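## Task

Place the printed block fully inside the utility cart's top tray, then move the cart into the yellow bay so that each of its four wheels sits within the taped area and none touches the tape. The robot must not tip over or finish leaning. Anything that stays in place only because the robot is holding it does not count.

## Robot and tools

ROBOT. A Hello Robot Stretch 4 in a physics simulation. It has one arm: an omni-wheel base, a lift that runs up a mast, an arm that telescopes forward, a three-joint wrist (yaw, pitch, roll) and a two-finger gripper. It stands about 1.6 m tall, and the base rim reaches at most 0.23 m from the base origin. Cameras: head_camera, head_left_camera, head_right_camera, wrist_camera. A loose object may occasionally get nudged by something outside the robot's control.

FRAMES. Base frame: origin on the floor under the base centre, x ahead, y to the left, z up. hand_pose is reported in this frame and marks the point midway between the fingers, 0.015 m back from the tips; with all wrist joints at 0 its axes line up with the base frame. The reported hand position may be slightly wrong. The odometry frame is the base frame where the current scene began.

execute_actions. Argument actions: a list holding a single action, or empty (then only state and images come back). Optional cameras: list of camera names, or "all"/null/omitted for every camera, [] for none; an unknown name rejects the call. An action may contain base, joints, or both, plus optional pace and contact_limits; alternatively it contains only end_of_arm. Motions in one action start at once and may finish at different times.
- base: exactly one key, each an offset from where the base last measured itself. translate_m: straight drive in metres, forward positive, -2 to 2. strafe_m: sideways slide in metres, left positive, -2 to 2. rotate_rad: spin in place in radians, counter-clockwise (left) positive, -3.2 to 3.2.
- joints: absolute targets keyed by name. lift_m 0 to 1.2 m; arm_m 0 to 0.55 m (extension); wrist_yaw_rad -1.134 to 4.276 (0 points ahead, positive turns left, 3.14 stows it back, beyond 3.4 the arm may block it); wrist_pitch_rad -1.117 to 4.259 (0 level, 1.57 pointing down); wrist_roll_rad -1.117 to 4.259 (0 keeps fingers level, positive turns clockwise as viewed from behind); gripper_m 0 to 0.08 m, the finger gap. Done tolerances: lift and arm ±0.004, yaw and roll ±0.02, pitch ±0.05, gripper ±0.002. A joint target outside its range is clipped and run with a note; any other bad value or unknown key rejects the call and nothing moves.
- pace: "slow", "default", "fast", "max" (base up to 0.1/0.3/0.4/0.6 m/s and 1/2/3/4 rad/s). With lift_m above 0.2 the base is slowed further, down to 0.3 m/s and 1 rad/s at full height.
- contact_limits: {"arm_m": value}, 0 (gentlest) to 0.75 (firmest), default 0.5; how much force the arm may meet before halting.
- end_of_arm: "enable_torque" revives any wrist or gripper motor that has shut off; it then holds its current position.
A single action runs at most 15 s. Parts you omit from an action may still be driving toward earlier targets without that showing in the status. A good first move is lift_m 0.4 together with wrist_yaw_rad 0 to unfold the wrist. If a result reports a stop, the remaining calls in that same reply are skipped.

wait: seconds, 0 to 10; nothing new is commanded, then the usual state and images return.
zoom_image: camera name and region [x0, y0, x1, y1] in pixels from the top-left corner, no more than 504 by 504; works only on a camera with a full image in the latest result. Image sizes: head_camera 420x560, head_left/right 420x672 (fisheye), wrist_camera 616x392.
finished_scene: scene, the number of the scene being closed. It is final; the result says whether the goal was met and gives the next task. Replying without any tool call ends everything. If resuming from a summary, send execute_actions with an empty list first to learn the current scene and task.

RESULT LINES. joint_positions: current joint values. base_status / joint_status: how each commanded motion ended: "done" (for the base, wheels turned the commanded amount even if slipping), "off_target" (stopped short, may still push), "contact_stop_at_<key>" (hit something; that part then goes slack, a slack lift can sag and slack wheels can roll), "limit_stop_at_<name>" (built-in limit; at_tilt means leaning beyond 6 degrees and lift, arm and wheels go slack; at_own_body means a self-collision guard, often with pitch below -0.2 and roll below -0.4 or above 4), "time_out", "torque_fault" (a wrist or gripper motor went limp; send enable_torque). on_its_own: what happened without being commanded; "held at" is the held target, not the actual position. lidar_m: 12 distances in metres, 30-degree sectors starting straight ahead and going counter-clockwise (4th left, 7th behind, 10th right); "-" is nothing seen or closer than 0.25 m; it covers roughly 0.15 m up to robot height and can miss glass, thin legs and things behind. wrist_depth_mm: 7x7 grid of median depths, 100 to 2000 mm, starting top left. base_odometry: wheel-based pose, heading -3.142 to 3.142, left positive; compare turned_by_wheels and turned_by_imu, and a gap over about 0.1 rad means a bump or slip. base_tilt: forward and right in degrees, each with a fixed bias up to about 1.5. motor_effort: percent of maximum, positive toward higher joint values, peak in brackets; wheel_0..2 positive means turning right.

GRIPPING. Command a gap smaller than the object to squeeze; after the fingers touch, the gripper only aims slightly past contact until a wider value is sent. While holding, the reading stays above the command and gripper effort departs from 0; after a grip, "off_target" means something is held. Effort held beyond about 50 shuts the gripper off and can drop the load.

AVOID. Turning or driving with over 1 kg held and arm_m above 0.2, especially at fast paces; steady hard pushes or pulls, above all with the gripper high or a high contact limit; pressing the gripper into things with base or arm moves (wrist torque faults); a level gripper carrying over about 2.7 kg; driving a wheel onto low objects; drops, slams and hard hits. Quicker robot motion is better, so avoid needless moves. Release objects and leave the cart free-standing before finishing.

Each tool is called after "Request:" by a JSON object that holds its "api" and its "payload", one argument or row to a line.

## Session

Request:
{"api": "execute_actions", "payload": {
  "actions": []
}}

Scene clock: 0.00 s.
base_odometry: x=+0.000 y=+0.000 heading=+0.000 (m, m, rad; odometry frame)
turned_by_wheels: +0.000 (rad since the last result)
turned_by_imu: +0.000 (rad since the last result)
base_tilt: forward=-0.1 right=-0.2 (deg)
lidar_m: 1.56 1.67 1.63 0.81 0.84 1.20 2.13 2.28 1.10 0.85 1.76 1.36
base_status: not commanded
joint_positions: lift_m=+0.192 arm_m=-0.003 wrist_yaw_rad=+3.068 wrist_pitch_rad=-0.008 wrist_roll_rad=-0.007 gripper_m=+0.040
joint_status: not commanded
motor_effort: lift_m=+21 arm_m=+0 wrist_yaw_rad=+2 wrist_pitch_rad=-9 wrist_roll_rad=+0 gripper_m=+0 wheel_0=+0 wheel_1=-1 wheel_2=+1 (%)
hand_pose: x=-0.0374 y=+0.1028 z=+0.3724 quat_wxyz=(+0.037, +0.004, -0.004, +0.999) (m; base frame)
wrist_depth_mm: - 142 - - - - - / - 142 - - - - 1182 / 108 142 297 - - - 1366 / 125 143 - - - - 1863 / - - - - - - 1756 / 1397 1397 1281 1397 1229 1336 1308 / 976 946 118 976 102 - 917
pictures: head_camera, head_left_camera, head_right_camera, wrist_camera
Images, in order (width x height): head_camera 420x560, head_left_camera 420x672, head_right_camera 420x672, wrist_camera 616x392.

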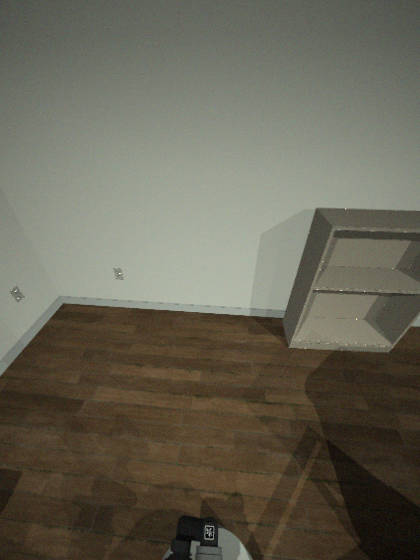

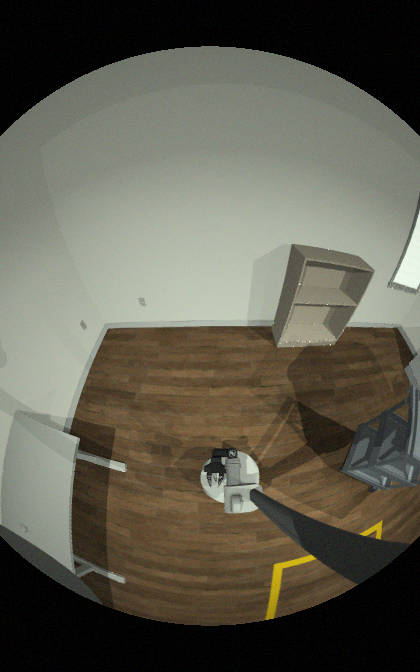

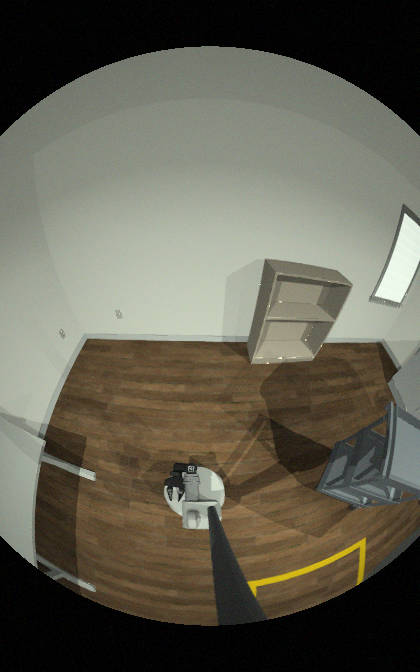

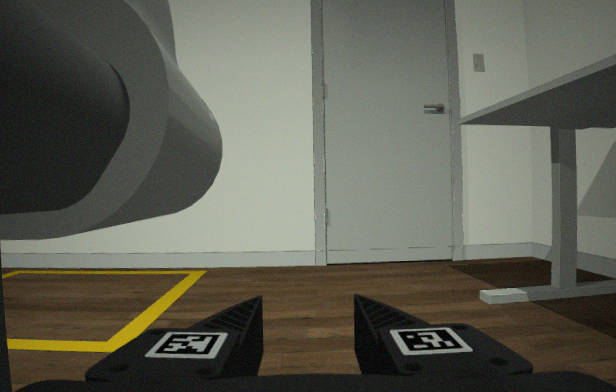

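Table on the left. Turn to face it and unfold.

Request:
{"api": "execute_actions", "payload": {
  "actions": [
    {"base":{"rotate_rad":1.6},"joints":{"lift_m":1.0,"wrist_yaw_rad":0,"wrist_pitch_rad":0.6,"gripper_m":0.08},"pace":"fast"}
  ]
}}

Scene clock: 5.23 s.
base_odometry: x=+0.000 y=+0.000 heading=+1.599 (m, m, rad; odometry frame)
turned_by_wheels: +1.599 (rad since the last result)
turned_by_imu: +1.572 (rad since the last result)
base_tilt: forward=-0.1 right=-0.2 (deg)
lidar_m: 0.78 0.85 1.24 2.13 2.32 1.04 0.86 1.68 1.35 1.59 1.67 1.61
base_status: done
joint_positions: lift_m=+1.000 arm_m=-0.003 wrist_yaw_rad=+0.000 wrist_pitch_rad=+0.602 wrist_roll_rad=-0.007 gripper_m=+0.080
joint_status: all done
motor_effort: lift_m=+23(24) arm_m=-1(0) wrist_yaw_rad=-1(7) wrist_pitch_rad=-8(5) wrist_roll_rad=+0(1) gripper_m=+1(1) wheel_0=-4(14) wheel_1=-2(10) wheel_2=-1(13) (%)
hand_pose: x=+0.3436 y=-0.0874 z=+1.0576 quat_wxyz=(+0.955, -0.004, +0.297, +0.001) (m; base frame)
wrist_depth_mm: 1308 1281 1308 1281 1255 1255 1182 / 1336 1366 1308 1281 1336 1281 1308 / 1025 1008 976 960 1464 1430 1430 / 798 798 798 778 1661 1618 1576 / 1618 1618 1618 1537 1618 1618 1661 / 1397 1430 1397 1430 1397 1397 1366 / - 102 1205 1229 1205 - -
pictures: head_camera, head_left_camera, head_right_camera, wrist_camera
Images, in order (width x height): head_camera 420x560, head_left_camera 420x672, head_right_camera 420x672, wrist_camera 616x392.

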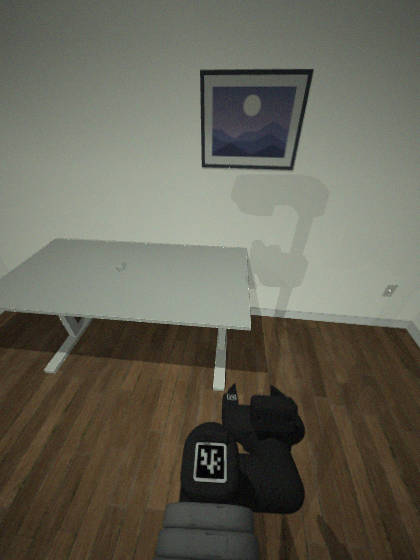

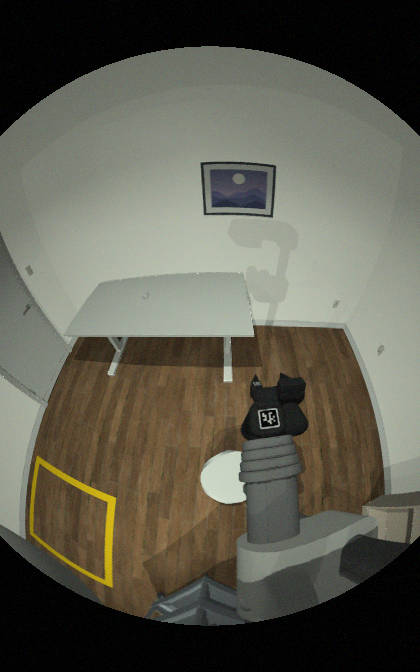

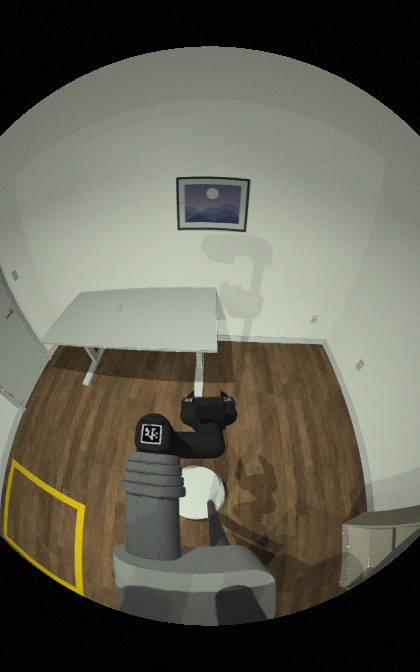

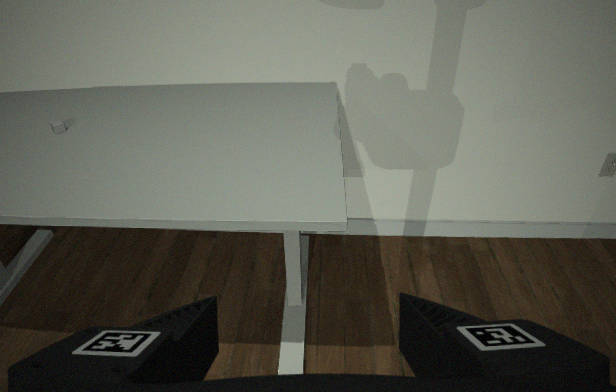

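Request:
{"api": "execute_actions", "payload": {
  "actions": [
    {"base":{"strafe_m":0.64},"joints":{"wrist_pitch_rad":1.3,"lift_m":1.1},"pace":"max"}
  ],
  "cameras": []
}}

Request:
{"api": "execute_actions", "payload": {
  "actions": [
    {"base":{"translate_m":0.45},"joints":{"arm_m":0.4},"pace":"fast"}
  ],
  "cameras": ["head_left_camera","head_right_camera","wrist_camera"]
}}

Scene clock: 16.30 s.
base_odometry: x=-0.640 y=-0.018 heading=+1.599 (m, m, rad; odometry frame)
turned_by_wheels: +0.000 (rad since the last result)
turned_by_imu: -0.002 (rad since the last result)
base_tilt: forward=-0.1 right=-0.2 (deg)
lidar_m: 0.82 0.91 1.51 1.52 1.62 2.36 1.09 0.97 1.94 2.22 2.18 0.88
base_status: done
joint_positions: lift_m=+1.100 arm_m=-0.003 wrist_yaw_rad=+0.000 wrist_pitch_rad=+1.300 wrist_roll_rad=-0.007 gripper_m=+0.080
joint_status: all done
motor_effort: lift_m=+21(25) arm_m=+0(1) wrist_yaw_rad=-1(1) wrist_pitch_rad=-3(3) wrist_roll_rad=+1(1) gripper_m=+0(1) wheel_0=-2(16) wheel_1=+2(11) wheel_2=+0(1) (%)
hand_pose: x=+0.2251 y=-0.0874 z=+1.0732 quat_wxyz=(+0.796, -0.003, +0.605, +0.002) (m; base frame)
wrist_depth_mm: 1397 1397 1430 1366 1366 1397 1397 / 1336 1366 1336 1336 1366 1308 1336 / 1281 1281 1336 1308 1308 1281 1281 / 1255 1229 1255 1255 1229 1205 1308 / 1205 1182 1182 1182 1205 1182 1229 / 1182 1182 1138 1182 1118 1160 1160 / - 102 917 904 1118 - -
pictures: none
No camera images: the call's "cameras" was empty. Leave "cameras" out to get every camera's image.

Scene clock: 19.13 s.
base_odometry: x=-0.653 y=+0.431 heading=+1.600 (m, m, rad; odometry frame)
turned_by_wheels: +0.001 (rad since the last result)
turned_by_imu: +0.000 (rad since the last result)
base_tilt: forward=+0.0 right=-0.2 (deg)
lidar_m: 0.39 0.41 0.63 1.44 1.57 2.31 1.45 1.41 2.13 2.24 0.55 0.39
base_status: done
joint_positions: lift_m=+1.100 arm_m=+0.399 wrist_yaw_rad=+0.000 wrist_pitch_rad=+1.301 wrist_roll_rad=-0.008 gripper_m=+0.080
joint_status: all done
motor_effort: lift_m=+21(21) arm_m=+6(8) wrist_yaw_rad=-2(1) wrist_pitch_rad=-3(5) wrist_roll_rad=+2(0) gripper_m=+1(0) wheel_0=+5(8) wheel_1=+4(8) wheel_2=+0(13) (%)
hand_pose: x=+0.6267 y=-0.0874 z=+1.0732 quat_wxyz=(+0.796, -0.003, +0.605, +0.002) (m; base frame)
wrist_depth_mm: 597 591 591 591 580 585 591 / 559 564 564 564 564 569 569 / 539 544 539 539 544 535 549 / 521 525 521 525 521 525 521 / 504 508 508 508 508 504 500 / 488 488 488 484 488 488 480 / - 102 473 469 469 - -
pictures: head_left_camera, head_right_camera, wrist_camera
Images, in order (width x height): head_left_camera 420x672, head_right_camera 420x672, wrist_camera 616x392.

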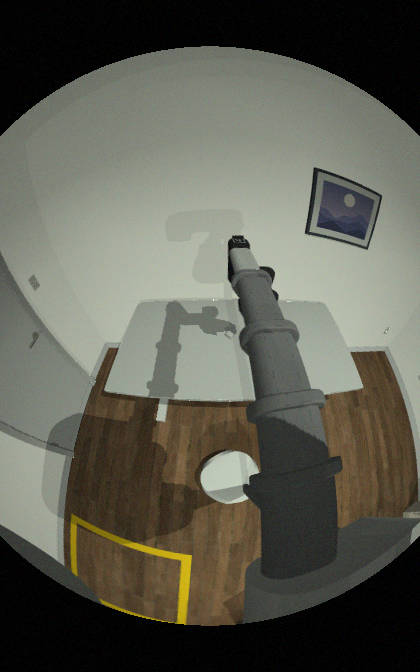

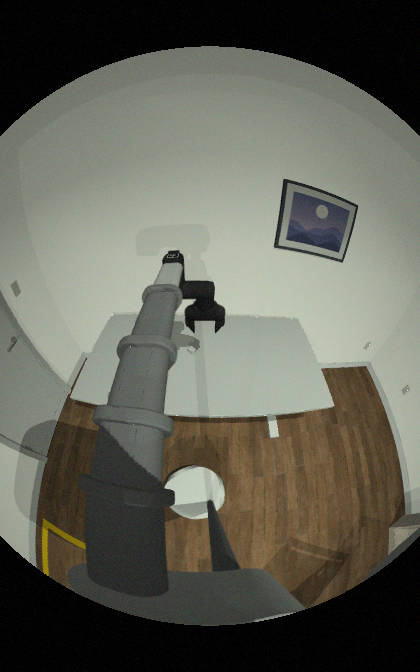

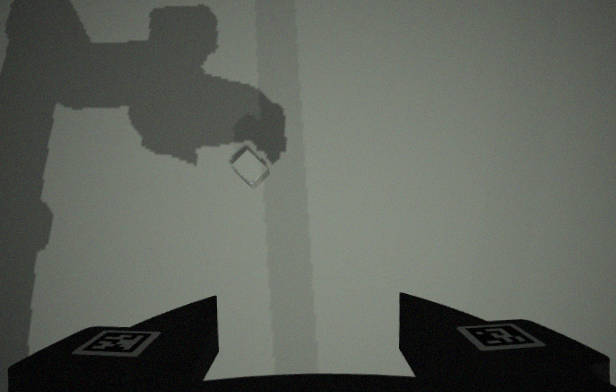

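Request:
{"api": "zoom_image", "payload": {
  "camera": "wrist_camera",
  "region": [200, 120, 300, 210]
}}

Region (200, 120, 300, 210) of wrist_camera's 616x392 image, scaled by 5.040; it fills the top 454 rows of this view, and the rest is white.

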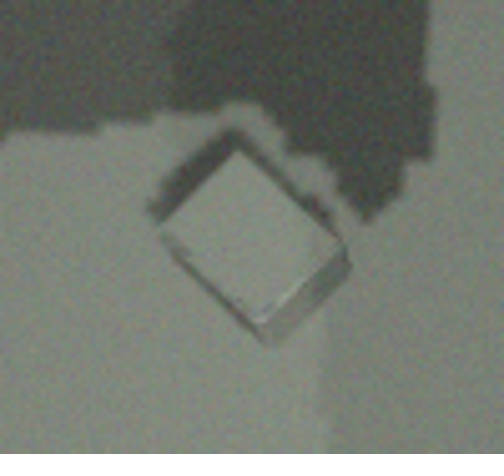

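Request:
{"api": "execute_actions", "payload": {
  "actions": [
    {"base":{"strafe_m":0.078},"joints":{"wrist_pitch_rad":1.57,"wrist_roll_rad":-0.8,"arm_m":0.52},"pace":"fast"}
  ],
  "cameras": []
}}

Request:
{"api": "execute_actions", "payload": {
  "actions": [
    {"base":{"translate_m":0.1},"joints":{"lift_m":0.89},"pace":"fast"}
  ],
  "cameras": ["wrist_camera"]
}}

Scene clock: 36.03 s.
base_odometry: x=-0.731 y=+0.429 heading=+1.600 (m, m, rad; odometry frame)
turned_by_wheels: +0.000 (rad since the last result)
turned_by_imu: -0.002 (rad since the last result)
base_tilt: forward=+0.0 right=-0.2 (deg)
lidar_m: 0.39 0.43 0.61 1.36 1.51 2.19 1.53 1.44 2.21 2.33 0.55 0.42
base_status: done
joint_positions: lift_m=+1.100 arm_m=+0.519 wrist_yaw_rad=+0.000 wrist_pitch_rad=+1.570 wrist_roll_rad=-0.800 gripper_m=+0.080
joint_status: all done
motor_effort: lift_m=+21(21) arm_m=+6(8) wrist_yaw_rad=-1(2) wrist_pitch_rad=-1(1) wrist_roll_rad=+0(4) gripper_m=+0(1) wheel_0=+0(11) wheel_1=+0(13) wheel_2=+0(3) (%)
hand_pose: x=+0.6901 y=-0.0874 z=+1.0655 quat_wxyz=(+0.652, -0.275, +0.651, +0.275) (m; base frame)
wrist_depth_mm: 492 492 488 488 484 484 480 / 488 488 488 488 484 496 484 / 488 488 492 492 492 488 488 / 496 496 496 488 492 492 484 / 492 496 492 492 492 492 492 / 1205 492 492 488 488 488 492 / - 102 492 496 492 - -
pictures: none
No camera images: the call's "cameras" was empty. Leave "cameras" out to get every camera's image.

Scene clock: 37.60 s.
base_odometry: x=-0.734 y=+0.529 heading=+1.601 (m, m, rad; odometry frame)
turned_by_wheels: +0.001 (rad since the last result)
turned_by_imu: +0.000 (rad since the last result)
base_tilt: forward=-0.1 right=-0.1 (deg)
lidar_m: 0.28 0.34 0.48 1.37 1.51 2.20 1.62 1.52 2.26 2.32 0.42 0.31
base_status: done
joint_positions: lift_m=+0.890 arm_m=+0.519 wrist_yaw_rad=+0.000 wrist_pitch_rad=+1.570 wrist_roll_rad=-0.800 gripper_m=+0.080
joint_status: all done
motor_effort: lift_m=+18(19) arm_m=+6(6) wrist_yaw_rad=-1(2) wrist_pitch_rad=-1(1) wrist_roll_rad=+0(1) gripper_m=+1(1) wheel_0=+4(12) wheel_1=+3(7) wheel_2=+1(11) (%)
hand_pose: x=+0.6901 y=-0.0874 z=+0.8557 quat_wxyz=(+0.652, -0.275, +0.651, +0.275) (m; base frame)
wrist_depth_mm: 283 281 281 281 282 279 278 / 283 283 282 283 281 281 281 / 285 283 283 281 282 282 279 / 283 285 283 283 285 283 282 / 285 287 286 282 283 285 283 / 287 285 286 286 285 283 285 / - 102 286 286 286 - -
pictures: wrist_camera
Images, in order (width x height): wrist_camera 616x392.

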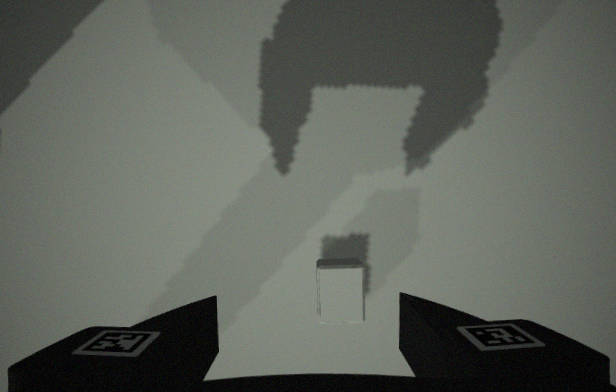

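Request:
{"api": "execute_actions", "payload": {
  "actions": [
    {"base":{"strafe_m":-0.033},"joints":{"lift_m":0.83,"arm_m":0.516,"gripper_m":0.065}}
  ],
  "cameras": ["wrist_camera"]
}}

Scene clock: 48.03 s.
base_odometry: x=-0.701 y=+0.530 heading=+1.601 (m, m, rad; odometry frame)
turned_by_wheels: +0.000 (rad since the last result)
turned_by_imu: -0.002 (rad since the last result)
base_tilt: forward=-0.1 right=-0.2 (deg)
lidar_m: 0.29 0.34 0.46 1.40 1.52 2.23 1.58 1.47 2.23 2.29 0.42 0.31
base_status: done
joint_positions: lift_m=+0.830 arm_m=+0.517 wrist_yaw_rad=+0.000 wrist_pitch_rad=+1.570 wrist_roll_rad=-0.800 gripper_m=+0.065
joint_status: all done
motor_effort: lift_m=+18(17) arm_m=-6(6) wrist_yaw_rad=-2(1) wrist_pitch_rad=-1(1) wrist_roll_rad=+0(1) gripper_m=-1(2) wheel_0=+4(10) wheel_1=-1(8) wheel_2=-1(3) (%)
hand_pose: x=+0.6881 y=-0.0874 z=+0.7957 quat_wxyz=(+0.652, -0.275, +0.651, +0.275) (m; base frame)
wrist_depth_mm: 224 223 222 223 223 223 220 / 224 224 224 224 221 221 223 / 226 224 224 223 224 224 223 / 227 224 225 224 224 224 224 / 227 227 225 213 224 224 224 / 227 226 225 198 224 225 225 / 228 - 139 225 141 - -
pictures: wrist_camera
Images, in order (width x height): wrist_camera 616x392.

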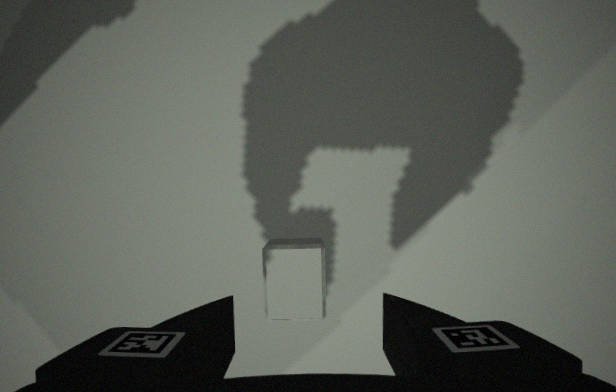

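Request:
{"api": "execute_actions", "payload": {
  "actions": [
    {"joints":{"arm_m":0.506}}
  ],
  "cameras": []
}}

Request:
{"api": "execute_actions", "payload": {
  "actions": [
    {"joints":{"lift_m":0.784}}
  ],
  "cameras": ["wrist_camera"]
}}

Scene clock: 54.70 s.
base_odometry: x=-0.701 y=+0.530 heading=+1.601 (m, m, rad; odometry frame)
turned_by_wheels: +0.000 (rad since the last result)
turned_by_imu: -0.001 (rad since the last result)
base_tilt: forward=-0.1 right=-0.1 (deg)
lidar_m: 0.28 0.33 0.47 1.39 1.51 2.24 1.59 1.49 2.23 2.29 0.40 0.31
base_status: not commanded
joint_positions: lift_m=+0.830 arm_m=+0.507 wrist_yaw_rad=+0.000 wrist_pitch_rad=+1.570 wrist_roll_rad=-0.800 gripper_m=+0.065
joint_status: all done
motor_effort: lift_m=+18(18) arm_m=-6(6) wrist_yaw_rad=-1(0) wrist_pitch_rad=-1(1) wrist_roll_rad=+0(1) gripper_m=-3(2) wheel_0=+4(4) wheel_1=-1(1) wheel_2=+0(0) (%)
hand_pose: x=+0.6782 y=-0.0874 z=+0.7957 quat_wxyz=(+0.652, -0.275, +0.651, +0.275) (m; base frame)
wrist_depth_mm: 225 223 223 222 222 222 222 / 224 223 223 223 224 222 223 / 224 224 225 224 224 223 221 / 225 225 226 224 224 224 223 / 226 226 226 196 224 224 224 / 228 227 225 224 224 224 224 / 227 - 139 227 142 - -
pictures: none
No camera images: the call's "cameras" was empty. Leave "cameras" out to get every camera's image.

Scene clock: 55.77 s.
base_odometry: x=-0.701 y=+0.530 heading=+1.601 (m, m, rad; odometry frame)
turned_by_wheels: +0.000 (rad since the last result)
turned_by_imu: +0.000 (rad since the last result)
base_tilt: forward=+0.0 right=-0.2 (deg)
lidar_m: 0.28 0.33 0.44 1.41 1.52 2.22 1.62 1.49 2.24 2.29 0.41 0.29
base_status: not commanded
joint_positions: lift_m=+0.784 arm_m=+0.507 wrist_yaw_rad=+0.000 wrist_pitch_rad=+1.570 wrist_roll_rad=-0.800 gripper_m=+0.065
joint_status: all done
motor_effort: lift_m=+18(17) arm_m=-6(6) wrist_yaw_rad=-1(2) wrist_pitch_rad=-2(2) wrist_roll_rad=-1(1) gripper_m=-2(2) wheel_0=+4(4) wheel_1=-1(1) wheel_2=+0(0) (%)
hand_pose: x=+0.6782 y=-0.0874 z=+0.7498 quat_wxyz=(+0.652, -0.275, +0.651, +0.275) (m; base frame)
wrist_depth_mm: 179 178 178 177 177 177 - / 178 178 178 177 177 178 177 / 178 179 179 178 179 178 178 / 179 179 179 178 178 179 178 / 180 180 180 151 180 178 179 / 181 180 180 151 179 180 179 / 181 - 139 180 142 - -
pictures: wrist_camera
Images, in order (width x height): wrist_camera 616x392.

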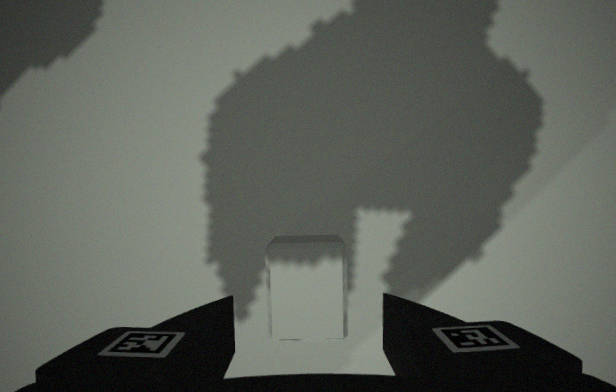

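Request:
{"api": "execute_actions", "payload": {
  "actions": [
    {"joints":{"gripper_m":0.015}}
  ],
  "cameras": []
}}

Request:
{"api": "execute_actions", "payload": {
  "actions": [
    {"joints":{"lift_m":0.95},"pace":"fast"}
  ],
  "cameras": ["wrist_camera"]
}}

Scene clock: 61.13 s.
base_odometry: x=-0.701 y=+0.530 heading=+1.601 (m, m, rad; odometry frame)
turned_by_wheels: +0.000 (rad since the last result)
turned_by_imu: -0.001 (rad since the last result)
base_tilt: forward=+0.0 right=-0.2 (deg)
lidar_m: 0.29 0.32 0.44 1.40 1.54 2.25 1.59 1.52 2.24 2.28 0.42 0.31
base_status: not commanded
joint_positions: lift_m=+0.784 arm_m=+0.507 wrist_yaw_rad=+0.000 wrist_pitch_rad=+1.570 wrist_roll_rad=-0.800 gripper_m=+0.029
joint_status: gripper_m off_target (ended at +0.029, target +0.015)
on_its_own: gripper_m is held at +0.024, not at your +0.015, by its contact guard: the fingers met something
motor_effort: lift_m=+18(18) arm_m=-6(6) wrist_yaw_rad=-1(1) wrist_pitch_rad=-2(2) wrist_roll_rad=+0(0) gripper_m=-39(47) wheel_0=+4(4) wheel_1=-1(1) wheel_2=+0(0) (%)
hand_pose: x=+0.6782 y=-0.0874 z=+0.7498 quat_wxyz=(+0.652, -0.275, +0.651, +0.275) (m; base frame)
wrist_depth_mm: 178 178 178 177 177 176 - / 179 178 178 178 178 177 177 / 179 179 179 178 178 177 177 / 180 180 179 178 178 178 178 / 180 180 180 151 179 179 178 / 180 180 180 151 179 179 179 / 181 181 104 180 - - -
pictures: none
No camera images: the call's "cameras" was empty. Leave "cameras" out to get every camera's image.

Scene clock: 62.57 s.
base_odometry: x=-0.701 y=+0.530 heading=+1.601 (m, m, rad; odometry frame)
turned_by_wheels: +0.000 (rad since the last result)
turned_by_imu: +0.000 (rad since the last result)
base_tilt: forward=-0.1 right=-0.2 (deg)
lidar_m: 0.30 0.31 0.47 1.41 1.51 2.25 1.61 1.51 2.23 2.30 0.42 0.31
base_status: not commanded
joint_positions: lift_m=+0.950 arm_m=+0.507 wrist_yaw_rad=+0.000 wrist_pitch_rad=+1.570 wrist_roll_rad=-0.800 gripper_m=+0.029
joint_status: all done
on_its_own: gripper_m is held at +0.024, not at your +0.015, by its contact guard: the fingers met something
motor_effort: lift_m=+23(24) arm_m=-6(6) wrist_yaw_rad=+0(0) wrist_pitch_rad=-1(1) wrist_roll_rad=-1(0) gripper_m=-39(38) wheel_0=+4(4) wheel_1=-1(1) wheel_2=+0(1) (%)
hand_pose: x=+0.6782 y=-0.0874 z=+0.9154 quat_wxyz=(+0.652, -0.275, +0.651, +0.275) (m; base frame)
wrist_depth_mm: 342 342 342 338 342 338 338 / 343 342 345 340 342 338 340 / 342 343 342 343 342 342 342 / 345 343 343 343 343 342 342 / 345 343 343 151 345 342 343 / 345 347 345 151 342 345 342 / 347 343 104 347 - - 343
pictures: wrist_camera
Images, in order (width x height): wrist_camera 616x392.

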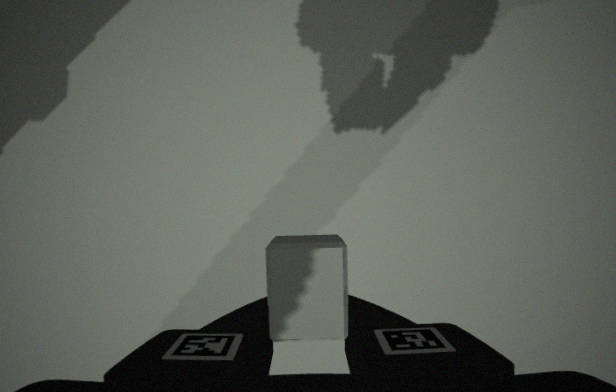

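Request:
{"api": "execute_actions", "payload": {
  "actions": [
    {"base":{"translate_m":-0.35},"joints":{"arm_m":0,"lift_m":1.1,"wrist_roll_rad":0},"pace":"fast"}
  ],
  "cameras": []
}}

Request:
{"api": "execute_actions", "payload": {
  "actions": [
    {"base":{"rotate_rad":-2.75},"joints":{"lift_m":0.5},"pace":"fast"}
  ]
}}

Scene clock: 71.07 s.
base_odometry: x=-0.690 y=+0.180 heading=+1.600 (m, m, rad; odometry frame)
turned_by_wheels: -0.001 (rad since the last result)
turned_by_imu: -0.002 (rad since the last result)
base_tilt: forward=-0.1 right=-0.2 (deg)
lidar_m: 0.65 0.68 1.46 1.42 1.56 2.27 1.32 1.19 2.06 2.26 0.89 0.65
base_status: done
joint_positions: lift_m=+1.100 arm_m=+0.001 wrist_yaw_rad=+0.000 wrist_pitch_rad=+1.570 wrist_roll_rad=+0.000 gripper_m=+0.029
joint_status: all done
on_its_own: gripper_m is held at +0.024, not at your +0.015, by its contact guard: the fingers met something
motor_effort: lift_m=+22(25) arm_m=-6(7) wrist_yaw_rad=+0(3) wrist_pitch_rad=-3(3) wrist_roll_rad=+0(6) gripper_m=-39(38) wheel_0=-5(9) wheel_1=-4(9) wheel_2=+2(10) (%)
hand_pose: x=+0.1720 y=-0.0874 z=+1.0654 quat_wxyz=(+0.707, +0.000, +0.707, +0.000) (m; base frame)
wrist_depth_mm: 1182 1138 1205 1182 1182 1160 1160 / 1182 1182 1182 1182 1182 1205 1182 / 1205 1182 1229 1205 1205 1205 1182 / 1182 1160 1205 1160 1205 1182 1182 / 1229 1205 991 151 1205 1205 1205 / 1182 1182 991 151 1182 1205 1205 / 1182 1205 104 676 - - 1205
pictures: none
No camera images: the call's "cameras" was empty. Leave "cameras" out to get every camera's image.

Scene clock: 74.47 s.
base_odometry: x=-0.690 y=+0.180 heading=-1.149 (m, m, rad; odometry frame)
turned_by_wheels: -2.749 (rad since the last result)
turned_by_imu: -2.706 (rad since the last result)
base_tilt: forward=-0.1 right=-0.2 (deg)
lidar_m: 1.16 2.05 2.16 2.24 0.68 0.63 0.66 0.86 1.40 1.49 1.97 1.46
base_status: done
joint_positions: lift_m=+0.500 arm_m=+0.001 wrist_yaw_rad=+0.000 wrist_pitch_rad=+1.570 wrist_roll_rad=+0.000 gripper_m=+0.029
joint_status: all done
on_its_own: gripper_m is held at +0.024, not at your +0.015, by its contact guard: the fingers met something
motor_effort: lift_m=+19(22) arm_m=-6(6) wrist_yaw_rad=-1(2) wrist_pitch_rad=-1(3) wrist_roll_rad=+1(0) gripper_m=-39(38) wheel_0=+6(4) wheel_1=+4(7) wheel_2=+2(9) (%)
hand_pose: x=+0.1721 y=-0.0874 z=+0.4657 quat_wxyz=(+0.707, +0.000, +0.707, +0.000) (m; base frame)
wrist_depth_mm: 603 603 603 597 603 615 609 / 597 603 603 609 615 609 609 / 609 609 615 615 615 609 603 / 609 615 615 609 615 603 603 / 609 424 402 151 615 609 621 / 609 402 404 151 410 621 615 / 615 404 104 404 - - 615
pictures: head_camera, head_left_camera, head_right_camera, wrist_camera
Images, in order (width x height): head_camera 420x560, head_left_camera 420x672, head_right_camera 420x672, wrist_camera 616x392.

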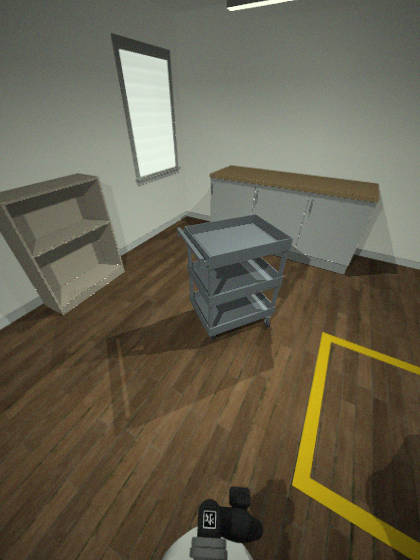

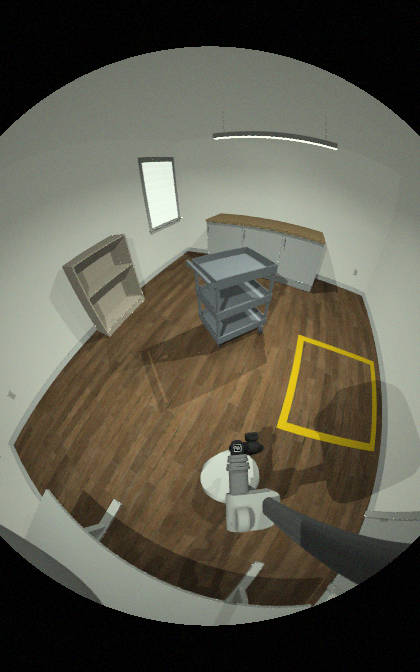

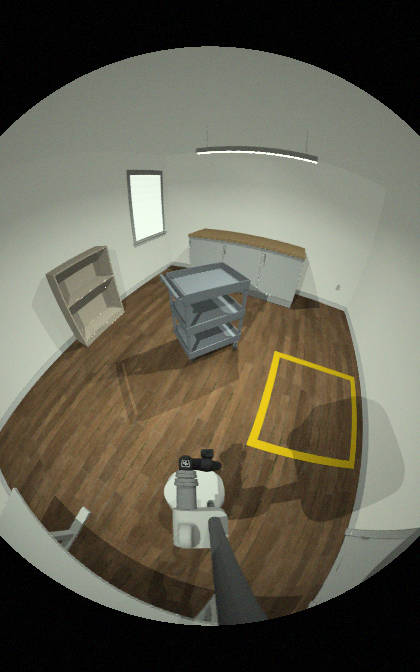

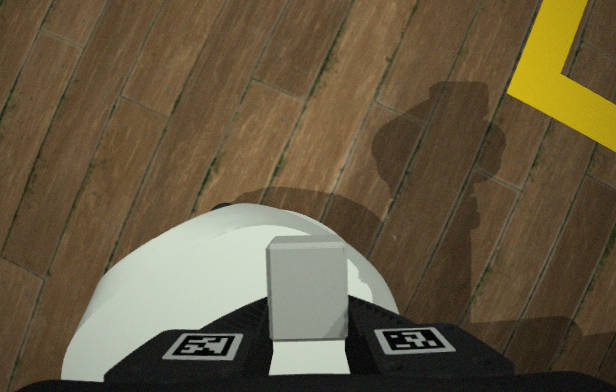

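Request:
{"api": "execute_actions", "payload": {
  "actions": [
    {"base":{"rotate_rad":0.24},"joints":{"lift_m":1.1},"pace":"fast"}
  ],
  "cameras": []
}}

Request:
{"api": "execute_actions", "payload": {
  "actions": [
    {"base":{"strafe_m":-0.43},"pace":"fast"}
  ],
  "cameras": []
}}

Request:
{"api": "execute_actions", "payload": {
  "actions": [
    {"base":{"translate_m":0.55},"pace":"fast"}
  ]
}}

Scene clock: 90.17 s.
base_odometry: x=-0.690 y=+0.180 heading=-0.909 (m, m, rad; odometry frame)
turned_by_wheels: +0.240 (rad since the last result)
turned_by_imu: +0.235 (rad since the last result)
base_tilt: forward=-0.1 right=-0.2 (deg)
lidar_m: 1.17 2.07 2.27 0.83 0.66 0.65 0.74 1.41 1.43 1.62 2.58 1.25
base_status: done
joint_positions: lift_m=+1.100 arm_m=+0.001 wrist_yaw_rad=+0.000 wrist_pitch_rad=+1.570 wrist_roll_rad=+0.000 gripper_m=+0.029
joint_status: all done
on_its_own: gripper_m is held at +0.024, not at your +0.015, by its contact guard: the fingers met something
motor_effort: lift_m=+22(25) arm_m=-6(6) wrist_yaw_rad=-1(1) wrist_pitch_rad=-2(2) wrist_roll_rad=-1(0) gripper_m=-39(39) wheel_0=-2(11) wheel_1=+0(9) wheel_2=+0(7) (%)
hand_pose: x=+0.1721 y=-0.0874 z=+1.0654 quat_wxyz=(+0.707, +0.000, +0.707, +0.000) (m; base frame)
wrist_depth_mm: 1182 1205 1182 1182 1205 1182 1138 / 1182 1182 1182 1182 1182 1138 1205 / 1205 1182 1182 1182 1160 1182 1182 / 1160 1205 1182 1182 1138 1205 1182 / 1205 1205 976 151 1205 1182 1205 / 1205 1182 1008 151 1205 1229 1205 / 1229 1205 104 683 - - 1205
pictures: none
No camera images: the call's "cameras" was empty. Leave "cameras" out to get every camera's image.

Scene clock: 92.80 s.
base_odometry: x=-1.030 y=-0.084 heading=-0.909 (m, m, rad; odometry frame)
turned_by_wheels: +0.000 (rad since the last result)
turned_by_imu: -0.001 (rad since the last result)
base_tilt: forward=-0.1 right=-0.2 (deg)
lidar_m: 1.17 2.32 2.60 1.17 0.94 0.93 1.35 1.12 1.12 1.27 2.00 1.33
base_status: done
joint_positions: lift_m=+1.100 arm_m=+0.001 wrist_yaw_rad=+0.000 wrist_pitch_rad=+1.570 wrist_roll_rad=+0.000 gripper_m=+0.029
joint_status: not commanded
on_its_own: gripper_m is held at +0.024, not at your +0.015, by its contact guard: the fingers met something
motor_effort: lift_m=+22(22) arm_m=-6(6) wrist_yaw_rad=-1(1) wrist_pitch_rad=-2(2) wrist_roll_rad=+0(1) gripper_m=-38(38) wheel_0=+3(13) wheel_1=-3(11) wheel_2=+0(1) (%)
hand_pose: x=+0.1721 y=-0.0874 z=+1.0654 quat_wxyz=(+0.707, +0.000, +0.707, +0.000) (m; base frame)
wrist_depth_mm: 1182 1160 1182 1205 1205 1160 1182 / 1160 1182 1182 1182 1182 1182 1182 / 1205 1205 1205 1182 1205 1182 1182 / 1205 1160 1182 1182 1205 1182 1182 / 1205 1205 976 151 1205 1205 1229 / 1205 1182 991 151 1182 1205 1229 / 1205 1205 105 683 - - 1205
pictures: none
No camera images: the call's "cameras" was empty. Leave "cameras" out to get every camera's image.

Scene clock: 95.97 s.
base_odometry: x=-0.691 y=-0.518 heading=-0.908 (m, m, rad; odometry frame)
turned_by_wheels: +0.000 (rad since the last result)
turned_by_imu: +0.000 (rad since the last result)
base_tilt: forward=-0.1 right=-0.2 (deg)
lidar_m: 0.64 0.64 1.88 2.50 1.36 1.36 1.53 1.49 1.48 1.65 1.93 0.72
base_status: done
joint_positions: lift_m=+1.100 arm_m=+0.001 wrist_yaw_rad=+0.000 wrist_pitch_rad=+1.570 wrist_roll_rad=+0.000 gripper_m=+0.029
joint_status: not commanded
on_its_own: gripper_m is held at +0.024, not at your +0.015, by its contact guard: the fingers met something
motor_effort: lift_m=+22(22) arm_m=-6(6) wrist_yaw_rad=+0(1) wrist_pitch_rad=-2(2) wrist_roll_rad=+0(1) gripper_m=-39(39) wheel_0=+3(9) wheel_1=+1(7) wheel_2=+0(11) (%)
hand_pose: x=+0.1721 y=-0.0874 z=+1.0654 quat_wxyz=(+0.707, +0.000, +0.707, +0.000) (m; base frame)
wrist_depth_mm: 1182 1160 1078 1205 1160 1182 1160 / 1182 1182 1182 1205 1182 1182 1182 / 1160 1229 1182 1205 1182 1160 1205 / 1182 1182 1138 1182 1205 1205 1182 / 1205 1229 991 151 1205 1182 1182 / 1205 1182 1008 151 1182 1205 1229 / 1205 1255 104 683 - - 1229
pictures: head_camera, head_left_camera, head_right_camera, wrist_camera
Images, in order (width x height): head_camera 420x560, head_left_camera 420x672, head_right_camera 420x672, wrist_camera 616x392.

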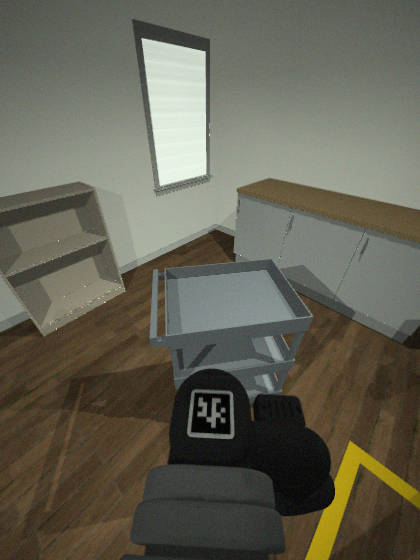

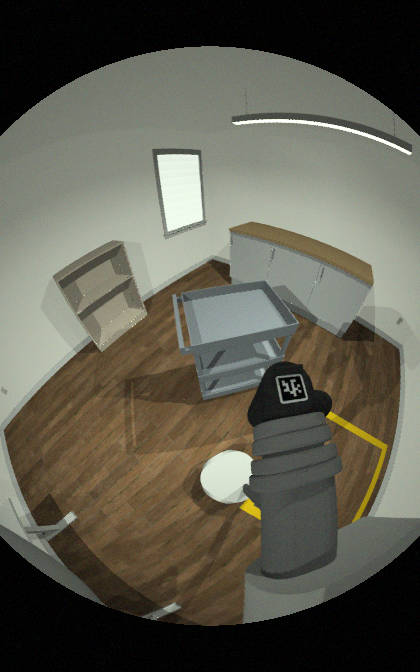

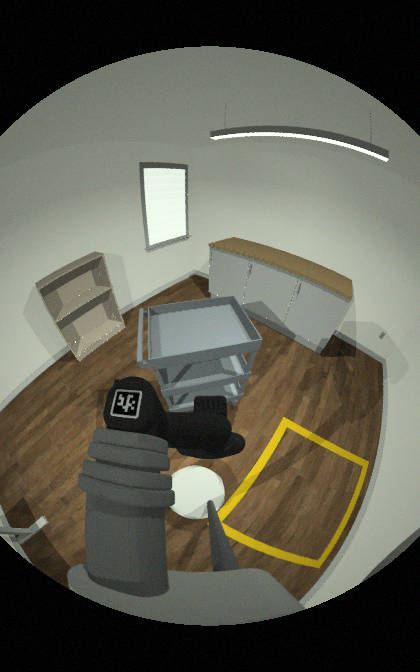

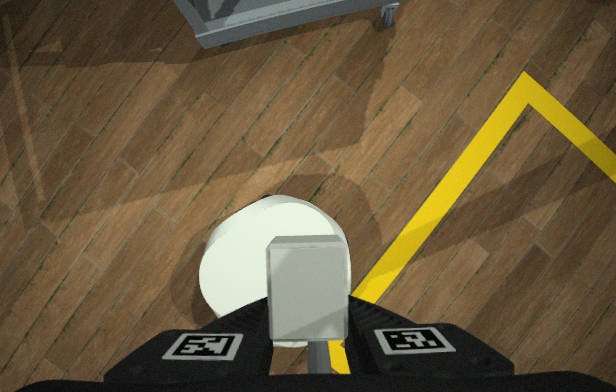

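Request:
{"api": "execute_actions", "payload": {
  "actions": [
    {"base":{"rotate_rad":0.22},"pace":"fast"}
  ],
  "cameras": []
}}

Request:
{"api": "execute_actions", "payload": {
  "actions": [
    {"base":{"strafe_m":-0.13},"pace":"fast"}
  ],
  "cameras": []
}}

Request:
{"api": "execute_actions", "payload": {
  "actions": [
    {"base":{"translate_m":0.27},"joints":{"arm_m":0.45},"pace":"fast"}
  ]
}}

Scene clock: 106.80 s.
base_odometry: x=-0.691 y=-0.518 heading=-0.689 (m, m, rad; odometry frame)
turned_by_wheels: +0.219 (rad since the last result)
turned_by_imu: +0.214 (rad since the last result)
base_tilt: forward=-0.1 right=-0.2 (deg)
lidar_m: 0.62 1.89 2.27 1.50 1.36 1.39 1.60 1.46 1.49 1.87 1.92 0.68
base_status: done
joint_positions: lift_m=+1.100 arm_m=+0.001 wrist_yaw_rad=+0.000 wrist_pitch_rad=+1.570 wrist_roll_rad=+0.000 gripper_m=+0.029
joint_status: not commanded
on_its_own: gripper_m is held at +0.024, not at your +0.015, by its contact guard: the fingers met something
motor_effort: lift_m=+22(22) arm_m=-6(6) wrist_yaw_rad=+0(1) wrist_pitch_rad=-1(2) wrist_roll_rad=+0(1) gripper_m=-40(39) wheel_0=-5(9) wheel_1=-3(6) wheel_2=-4(5) (%)
hand_pose: x=+0.1721 y=-0.0874 z=+1.0654 quat_wxyz=(+0.707, +0.000, +0.707, +0.000) (m; base frame)
wrist_depth_mm: 1182 1182 1205 1098 1118 1182 1182 / 1205 1182 1182 1160 1160 1205 1160 / 1182 1205 1182 1182 1182 1182 1182 / 1160 1160 1182 1182 1205 1182 1182 / 1205 1229 991 151 1205 1229 1182 / 1182 1205 1008 151 1182 1182 1205 / 1205 1205 104 676 - - 1205
pictures: none
No camera images: the call's "cameras" was empty. Leave "cameras" out to get every camera's image.

Scene clock: 108.37 s.
base_odometry: x=-0.774 y=-0.618 heading=-0.689 (m, m, rad; odometry frame)
turned_by_wheels: +0.000 (rad since the last result)
turned_by_imu: +0.000 (rad since the last result)
base_tilt: forward=-0.1 right=-0.1 (deg)
lidar_m: 0.61 0.66 2.36 1.60 1.46 1.47 1.54 1.38 1.42 1.81 1.78 0.66
base_status: done
joint_positions: lift_m=+1.100 arm_m=+0.001 wrist_yaw_rad=+0.000 wrist_pitch_rad=+1.570 wrist_roll_rad=+0.000 gripper_m=+0.029
joint_status: not commanded
on_its_own: gripper_m is held at +0.024, not at your +0.015, by its contact guard: the fingers met something
motor_effort: lift_m=+22(22) arm_m=-6(6) wrist_yaw_rad=-1(1) wrist_pitch_rad=-2(2) wrist_roll_rad=+0(0) gripper_m=-38(39) wheel_0=+2(11) wheel_1=+0(14) wheel_2=+0(1) (%)
hand_pose: x=+0.1721 y=-0.0874 z=+1.0654 quat_wxyz=(+0.707, +0.000, +0.707, +0.000) (m; base frame)
wrist_depth_mm: 1160 1182 1182 1118 1138 1160 1160 / 1182 1182 1182 1182 1182 1205 1160 / 1182 1205 1182 1160 1182 1182 1182 / 1182 1182 1205 1160 1182 1205 1182 / 1205 1205 991 152 1229 1229 1229 / 1205 1205 991 151 1205 1205 1205 / 1182 1205 104 683 - - 1205
pictures: none
No camera images: the call's "cameras" was empty. Leave "cameras" out to get every camera's image.

Scene clock: 110.63 s.
base_odometry: x=-0.565 y=-0.789 heading=-0.689 (m, m, rad; odometry frame)
turned_by_wheels: +0.000 (rad since the last result)
turned_by_imu: +0.000 (rad since the last result)
base_tilt: forward=-0.1 right=-0.2 (deg)
lidar_m: 0.35 0.39 1.83 2.63 1.60 1.65 1.75 1.60 1.62 2.08 0.52 0.38
base_status: done
joint_positions: lift_m=+1.100 arm_m=+0.449 wrist_yaw_rad=+0.000 wrist_pitch_rad=+1.570 wrist_roll_rad=+0.000 gripper_m=+0.029
joint_status: all done
on_its_own: gripper_m is held at +0.024, not at your +0.015, by its contact guard: the fingers met something
motor_effort: lift_m=+22(22) arm_m=+6(7) wrist_yaw_rad=-2(0) wrist_pitch_rad=-1(3) wrist_roll_rad=+0(1) gripper_m=-39(39) wheel_0=+4(10) wheel_1=+2(8) wheel_2=-1(12) (%)
hand_pose: x=+0.6201 y=-0.0874 z=+1.0654 quat_wxyz=(+0.707, +0.000, +0.707, +0.000) (m; base frame)
wrist_depth_mm: 366 384 387 394 399 394 399 / 397 415 415 415 418 418 415 / 397 413 415 421 415 418 418 / 394 418 418 415 421 415 415 / 392 418 418 151 421 421 421 / 387 421 415 151 424 421 421 / 379 424 104 421 - - 421
pictures: head_camera, head_left_camera, head_right_camera, wrist_camera
Images, in order (width x height): head_camera 420x560, head_left_camera 420x672, head_right_camera 420x672, wrist_camera 616x392.

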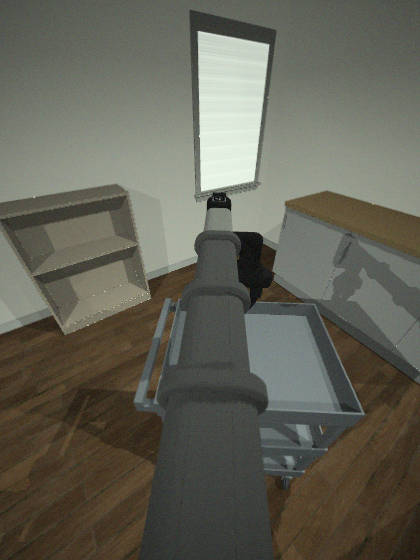

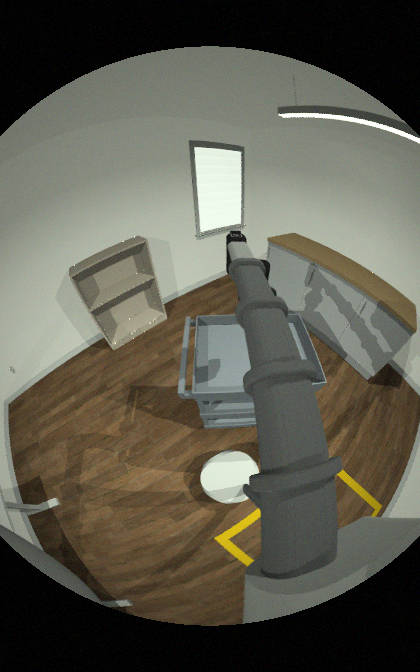

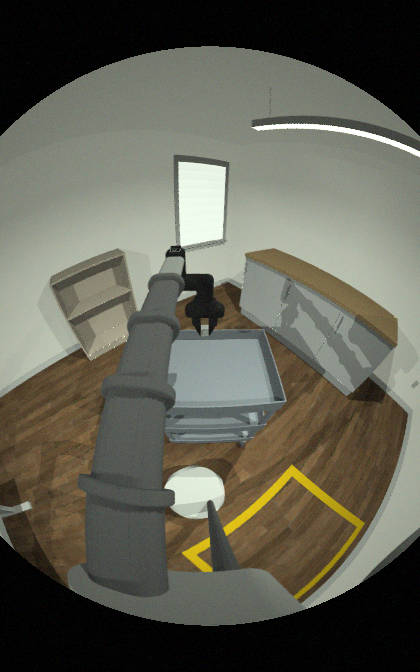

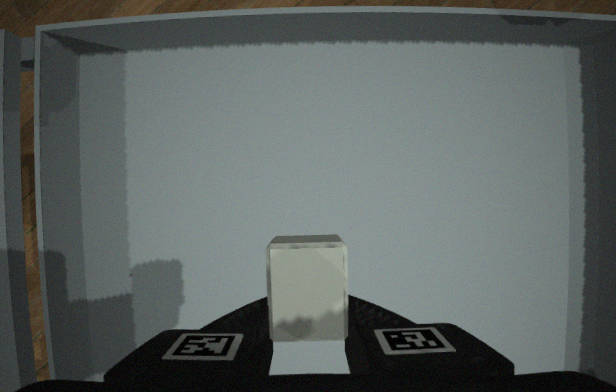

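Request:
{"api": "execute_actions", "payload": {
  "actions": [
    {"joints":{"lift_m":0.863},"pace":"fast"}
  ],
  "cameras": []
}}

Request:
{"api": "execute_actions", "payload": {
  "actions": [
    {"joints":{"gripper_m":0.06}}
  ],
  "cameras": []
}}

Request:
{"api": "execute_actions", "payload": {
  "actions": [
    {"joints":{"lift_m":1.0},"pace":"fast"}
  ],
  "cameras": ["wrist_camera"]
}}

Scene clock: 118.43 s.
base_odometry: x=-0.565 y=-0.789 heading=-0.689 (m, m, rad; odometry frame)
turned_by_wheels: +0.000 (rad since the last result)
turned_by_imu: -0.002 (rad since the last result)
base_tilt: forward=+0.0 right=-0.1 (deg)
lidar_m: 0.36 0.40 1.79 2.62 1.62 1.62 1.76 1.61 1.63 2.04 0.54 0.38
base_status: not commanded
joint_positions: lift_m=+0.863 arm_m=+0.449 wrist_yaw_rad=+0.000 wrist_pitch_rad=+1.570 wrist_roll_rad=+0.000 gripper_m=+0.029
joint_status: all done
on_its_own: gripper_m is held at +0.024, not at your +0.015, by its contact guard: the fingers met something
motor_effort: lift_m=+18(20) arm_m=+6(6) wrist_yaw_rad=-1(0) wrist_pitch_rad=-1(1) wrist_roll_rad=+0(1) gripper_m=-39(38) wheel_0=+4(4) wheel_1=+3(3) wheel_2=-1(1) (%)
hand_pose: x=+0.6201 y=-0.0874 z=+0.8287 quat_wxyz=(+0.707, +0.000, +0.707, +0.000) (m; base frame)
wrist_depth_mm: 181 181 181 182 182 182 - / 182 181 181 182 183 183 183 / 182 183 183 183 183 183 183 / 183 183 184 184 183 184 185 / 183 183 183 151 185 184 185 / 184 185 185 151 185 185 186 / 185 186 104 185 - - -
pictures: none
No camera images: the call's "cameras" was empty. Leave "cameras" out to get every camera's image.

Scene clock: 119.37 s.
base_odometry: x=-0.565 y=-0.789 heading=-0.689 (m, m, rad; odometry frame)
turned_by_wheels: +0.000 (rad since the last result)
turned_by_imu: +0.000 (rad since the last result)
base_tilt: forward=-0.1 right=-0.2 (deg)
lidar_m: 0.35 0.39 1.80 2.64 1.62 1.65 1.75 1.61 1.63 2.06 0.53 0.39
base_status: not commanded
joint_positions: lift_m=+0.863 arm_m=+0.449 wrist_yaw_rad=+0.000 wrist_pitch_rad=+1.570 wrist_roll_rad=+0.000 gripper_m=+0.060
joint_status: all done
motor_effort: lift_m=+18(18) arm_m=+6(6) wrist_yaw_rad=+0(0) wrist_pitch_rad=-1(1) wrist_roll_rad=+2(1) gripper_m=+2(40) wheel_0=+4(5) wheel_1=+3(3) wheel_2=-1(1) (%)
hand_pose: x=+0.6201 y=-0.0874 z=+0.8287 quat_wxyz=(+0.707, +0.000, +0.707, +0.000) (m; base frame)
wrist_depth_mm: 181 182 182 182 182 182 - / 181 183 182 182 182 182 182 / 182 183 183 183 183 183 184 / 183 184 183 184 185 184 185 / 184 185 184 185 185 183 185 / 185 185 185 157 185 185 185 / 186 - 147 186 130 - -
pictures: none
No camera images: the call's "cameras" was empty. Leave "cameras" out to get every camera's image.

Scene clock: 120.70 s.
base_odometry: x=-0.565 y=-0.789 heading=-0.689 (m, m, rad; odometry frame)
turned_by_wheels: +0.000 (rad since the last result)
turned_by_imu: +0.000 (rad since the last result)
base_tilt: forward=-0.1 right=-0.2 (deg)
lidar_m: 0.36 0.37 1.80 2.64 1.62 1.65 1.74 1.60 1.63 2.09 0.51 0.37
base_status: not commanded
joint_positions: lift_m=+1.000 arm_m=+0.449 wrist_yaw_rad=+0.000 wrist_pitch_rad=+1.570 wrist_roll_rad=+0.000 gripper_m=+0.060
joint_status: all done
motor_effort: lift_m=+23(24) arm_m=+6(6) wrist_yaw_rad=-1(2) wrist_pitch_rad=-1(2) wrist_roll_rad=+2(1) gripper_m=+2(1) wheel_0=+5(4) wheel_1=+3(3) wheel_2=-2(2) (%)
hand_pose: x=+0.6201 y=-0.0874 z=+0.9654 quat_wxyz=(+0.707, +0.000, +0.707, +0.000) (m; base frame)
wrist_depth_mm: 315 317 315 317 317 317 317 / 319 315 317 317 319 317 319 / 317 319 320 319 320 317 319 / 322 319 315 317 320 319 320 / 319 320 320 319 322 320 322 / 322 320 322 320 322 322 324 / 320 - 147 324 130 - -
pictures: wrist_camera
Images, in order (width x height): wrist_camera 616x392.

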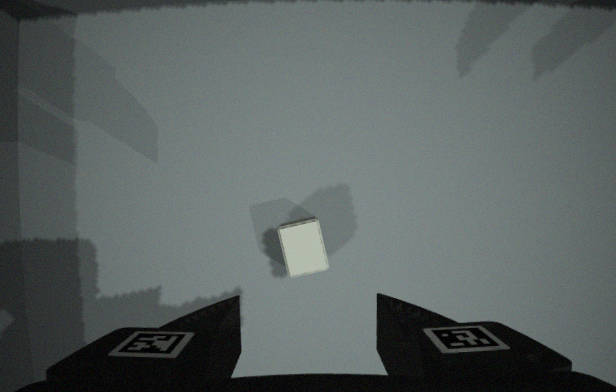

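Request:
{"api": "execute_actions", "payload": {
  "actions": [
    {"joints":{"arm_m":0.2,"wrist_roll_rad":1.57,"lift_m":0.97},"pace":"fast"}
  ],
  "cameras": ["wrist_camera"]
}}

Scene clock: 151.97 s.
base_odometry: x=-0.565 y=-0.789 heading=-0.689 (m, m, rad; odometry frame)
turned_by_wheels: +0.000 (rad since the last result)
turned_by_imu: -0.001 (rad since the last result)
base_tilt: forward=+0.0 right=-0.2 (deg)
lidar_m: 0.36 0.37 1.82 2.63 1.62 1.65 1.75 1.61 1.65 2.08 0.51 0.37
base_status: not commanded
joint_positions: lift_m=+0.970 arm_m=+0.201 wrist_yaw_rad=+0.000 wrist_pitch_rad=+1.570 wrist_roll_rad=+1.570 gripper_m=+0.060
joint_status: all done
motor_effort: lift_m=+18(21) arm_m=-6(7) wrist_yaw_rad=-1(2) wrist_pitch_rad=-3(3) wrist_roll_rad=+1(4) gripper_m=+1(2) wheel_0=+5(4) wheel_1=+3(3) wheel_2=-1(2) (%)
hand_pose: x=+0.3721 y=-0.0874 z=+0.9357 quat_wxyz=(+0.500, +0.500, +0.500, -0.500) (m; base frame)
wrist_depth_mm: 287 286 291 1078 1060 1078 1098 / 287 289 290 1078 1060 1078 1078 / 286 287 290 1042 1078 1060 1078 / 287 291 289 1078 904 854 1098 / 289 290 290 1060 866 878 1098 / 290 290 290 1078 878 866 1078 / 287 - 147 1078 130 - -
pictures: wrist_camera
Images, in order (width x height): wrist_camera 616x392.

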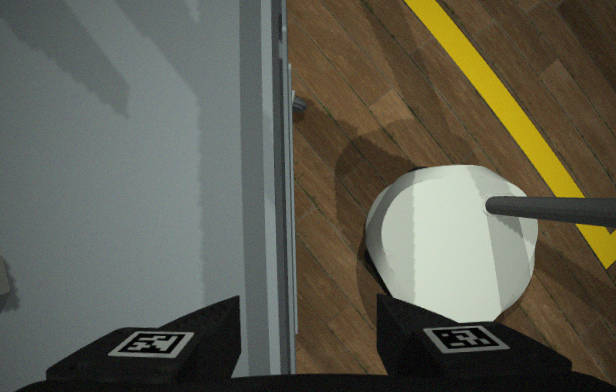

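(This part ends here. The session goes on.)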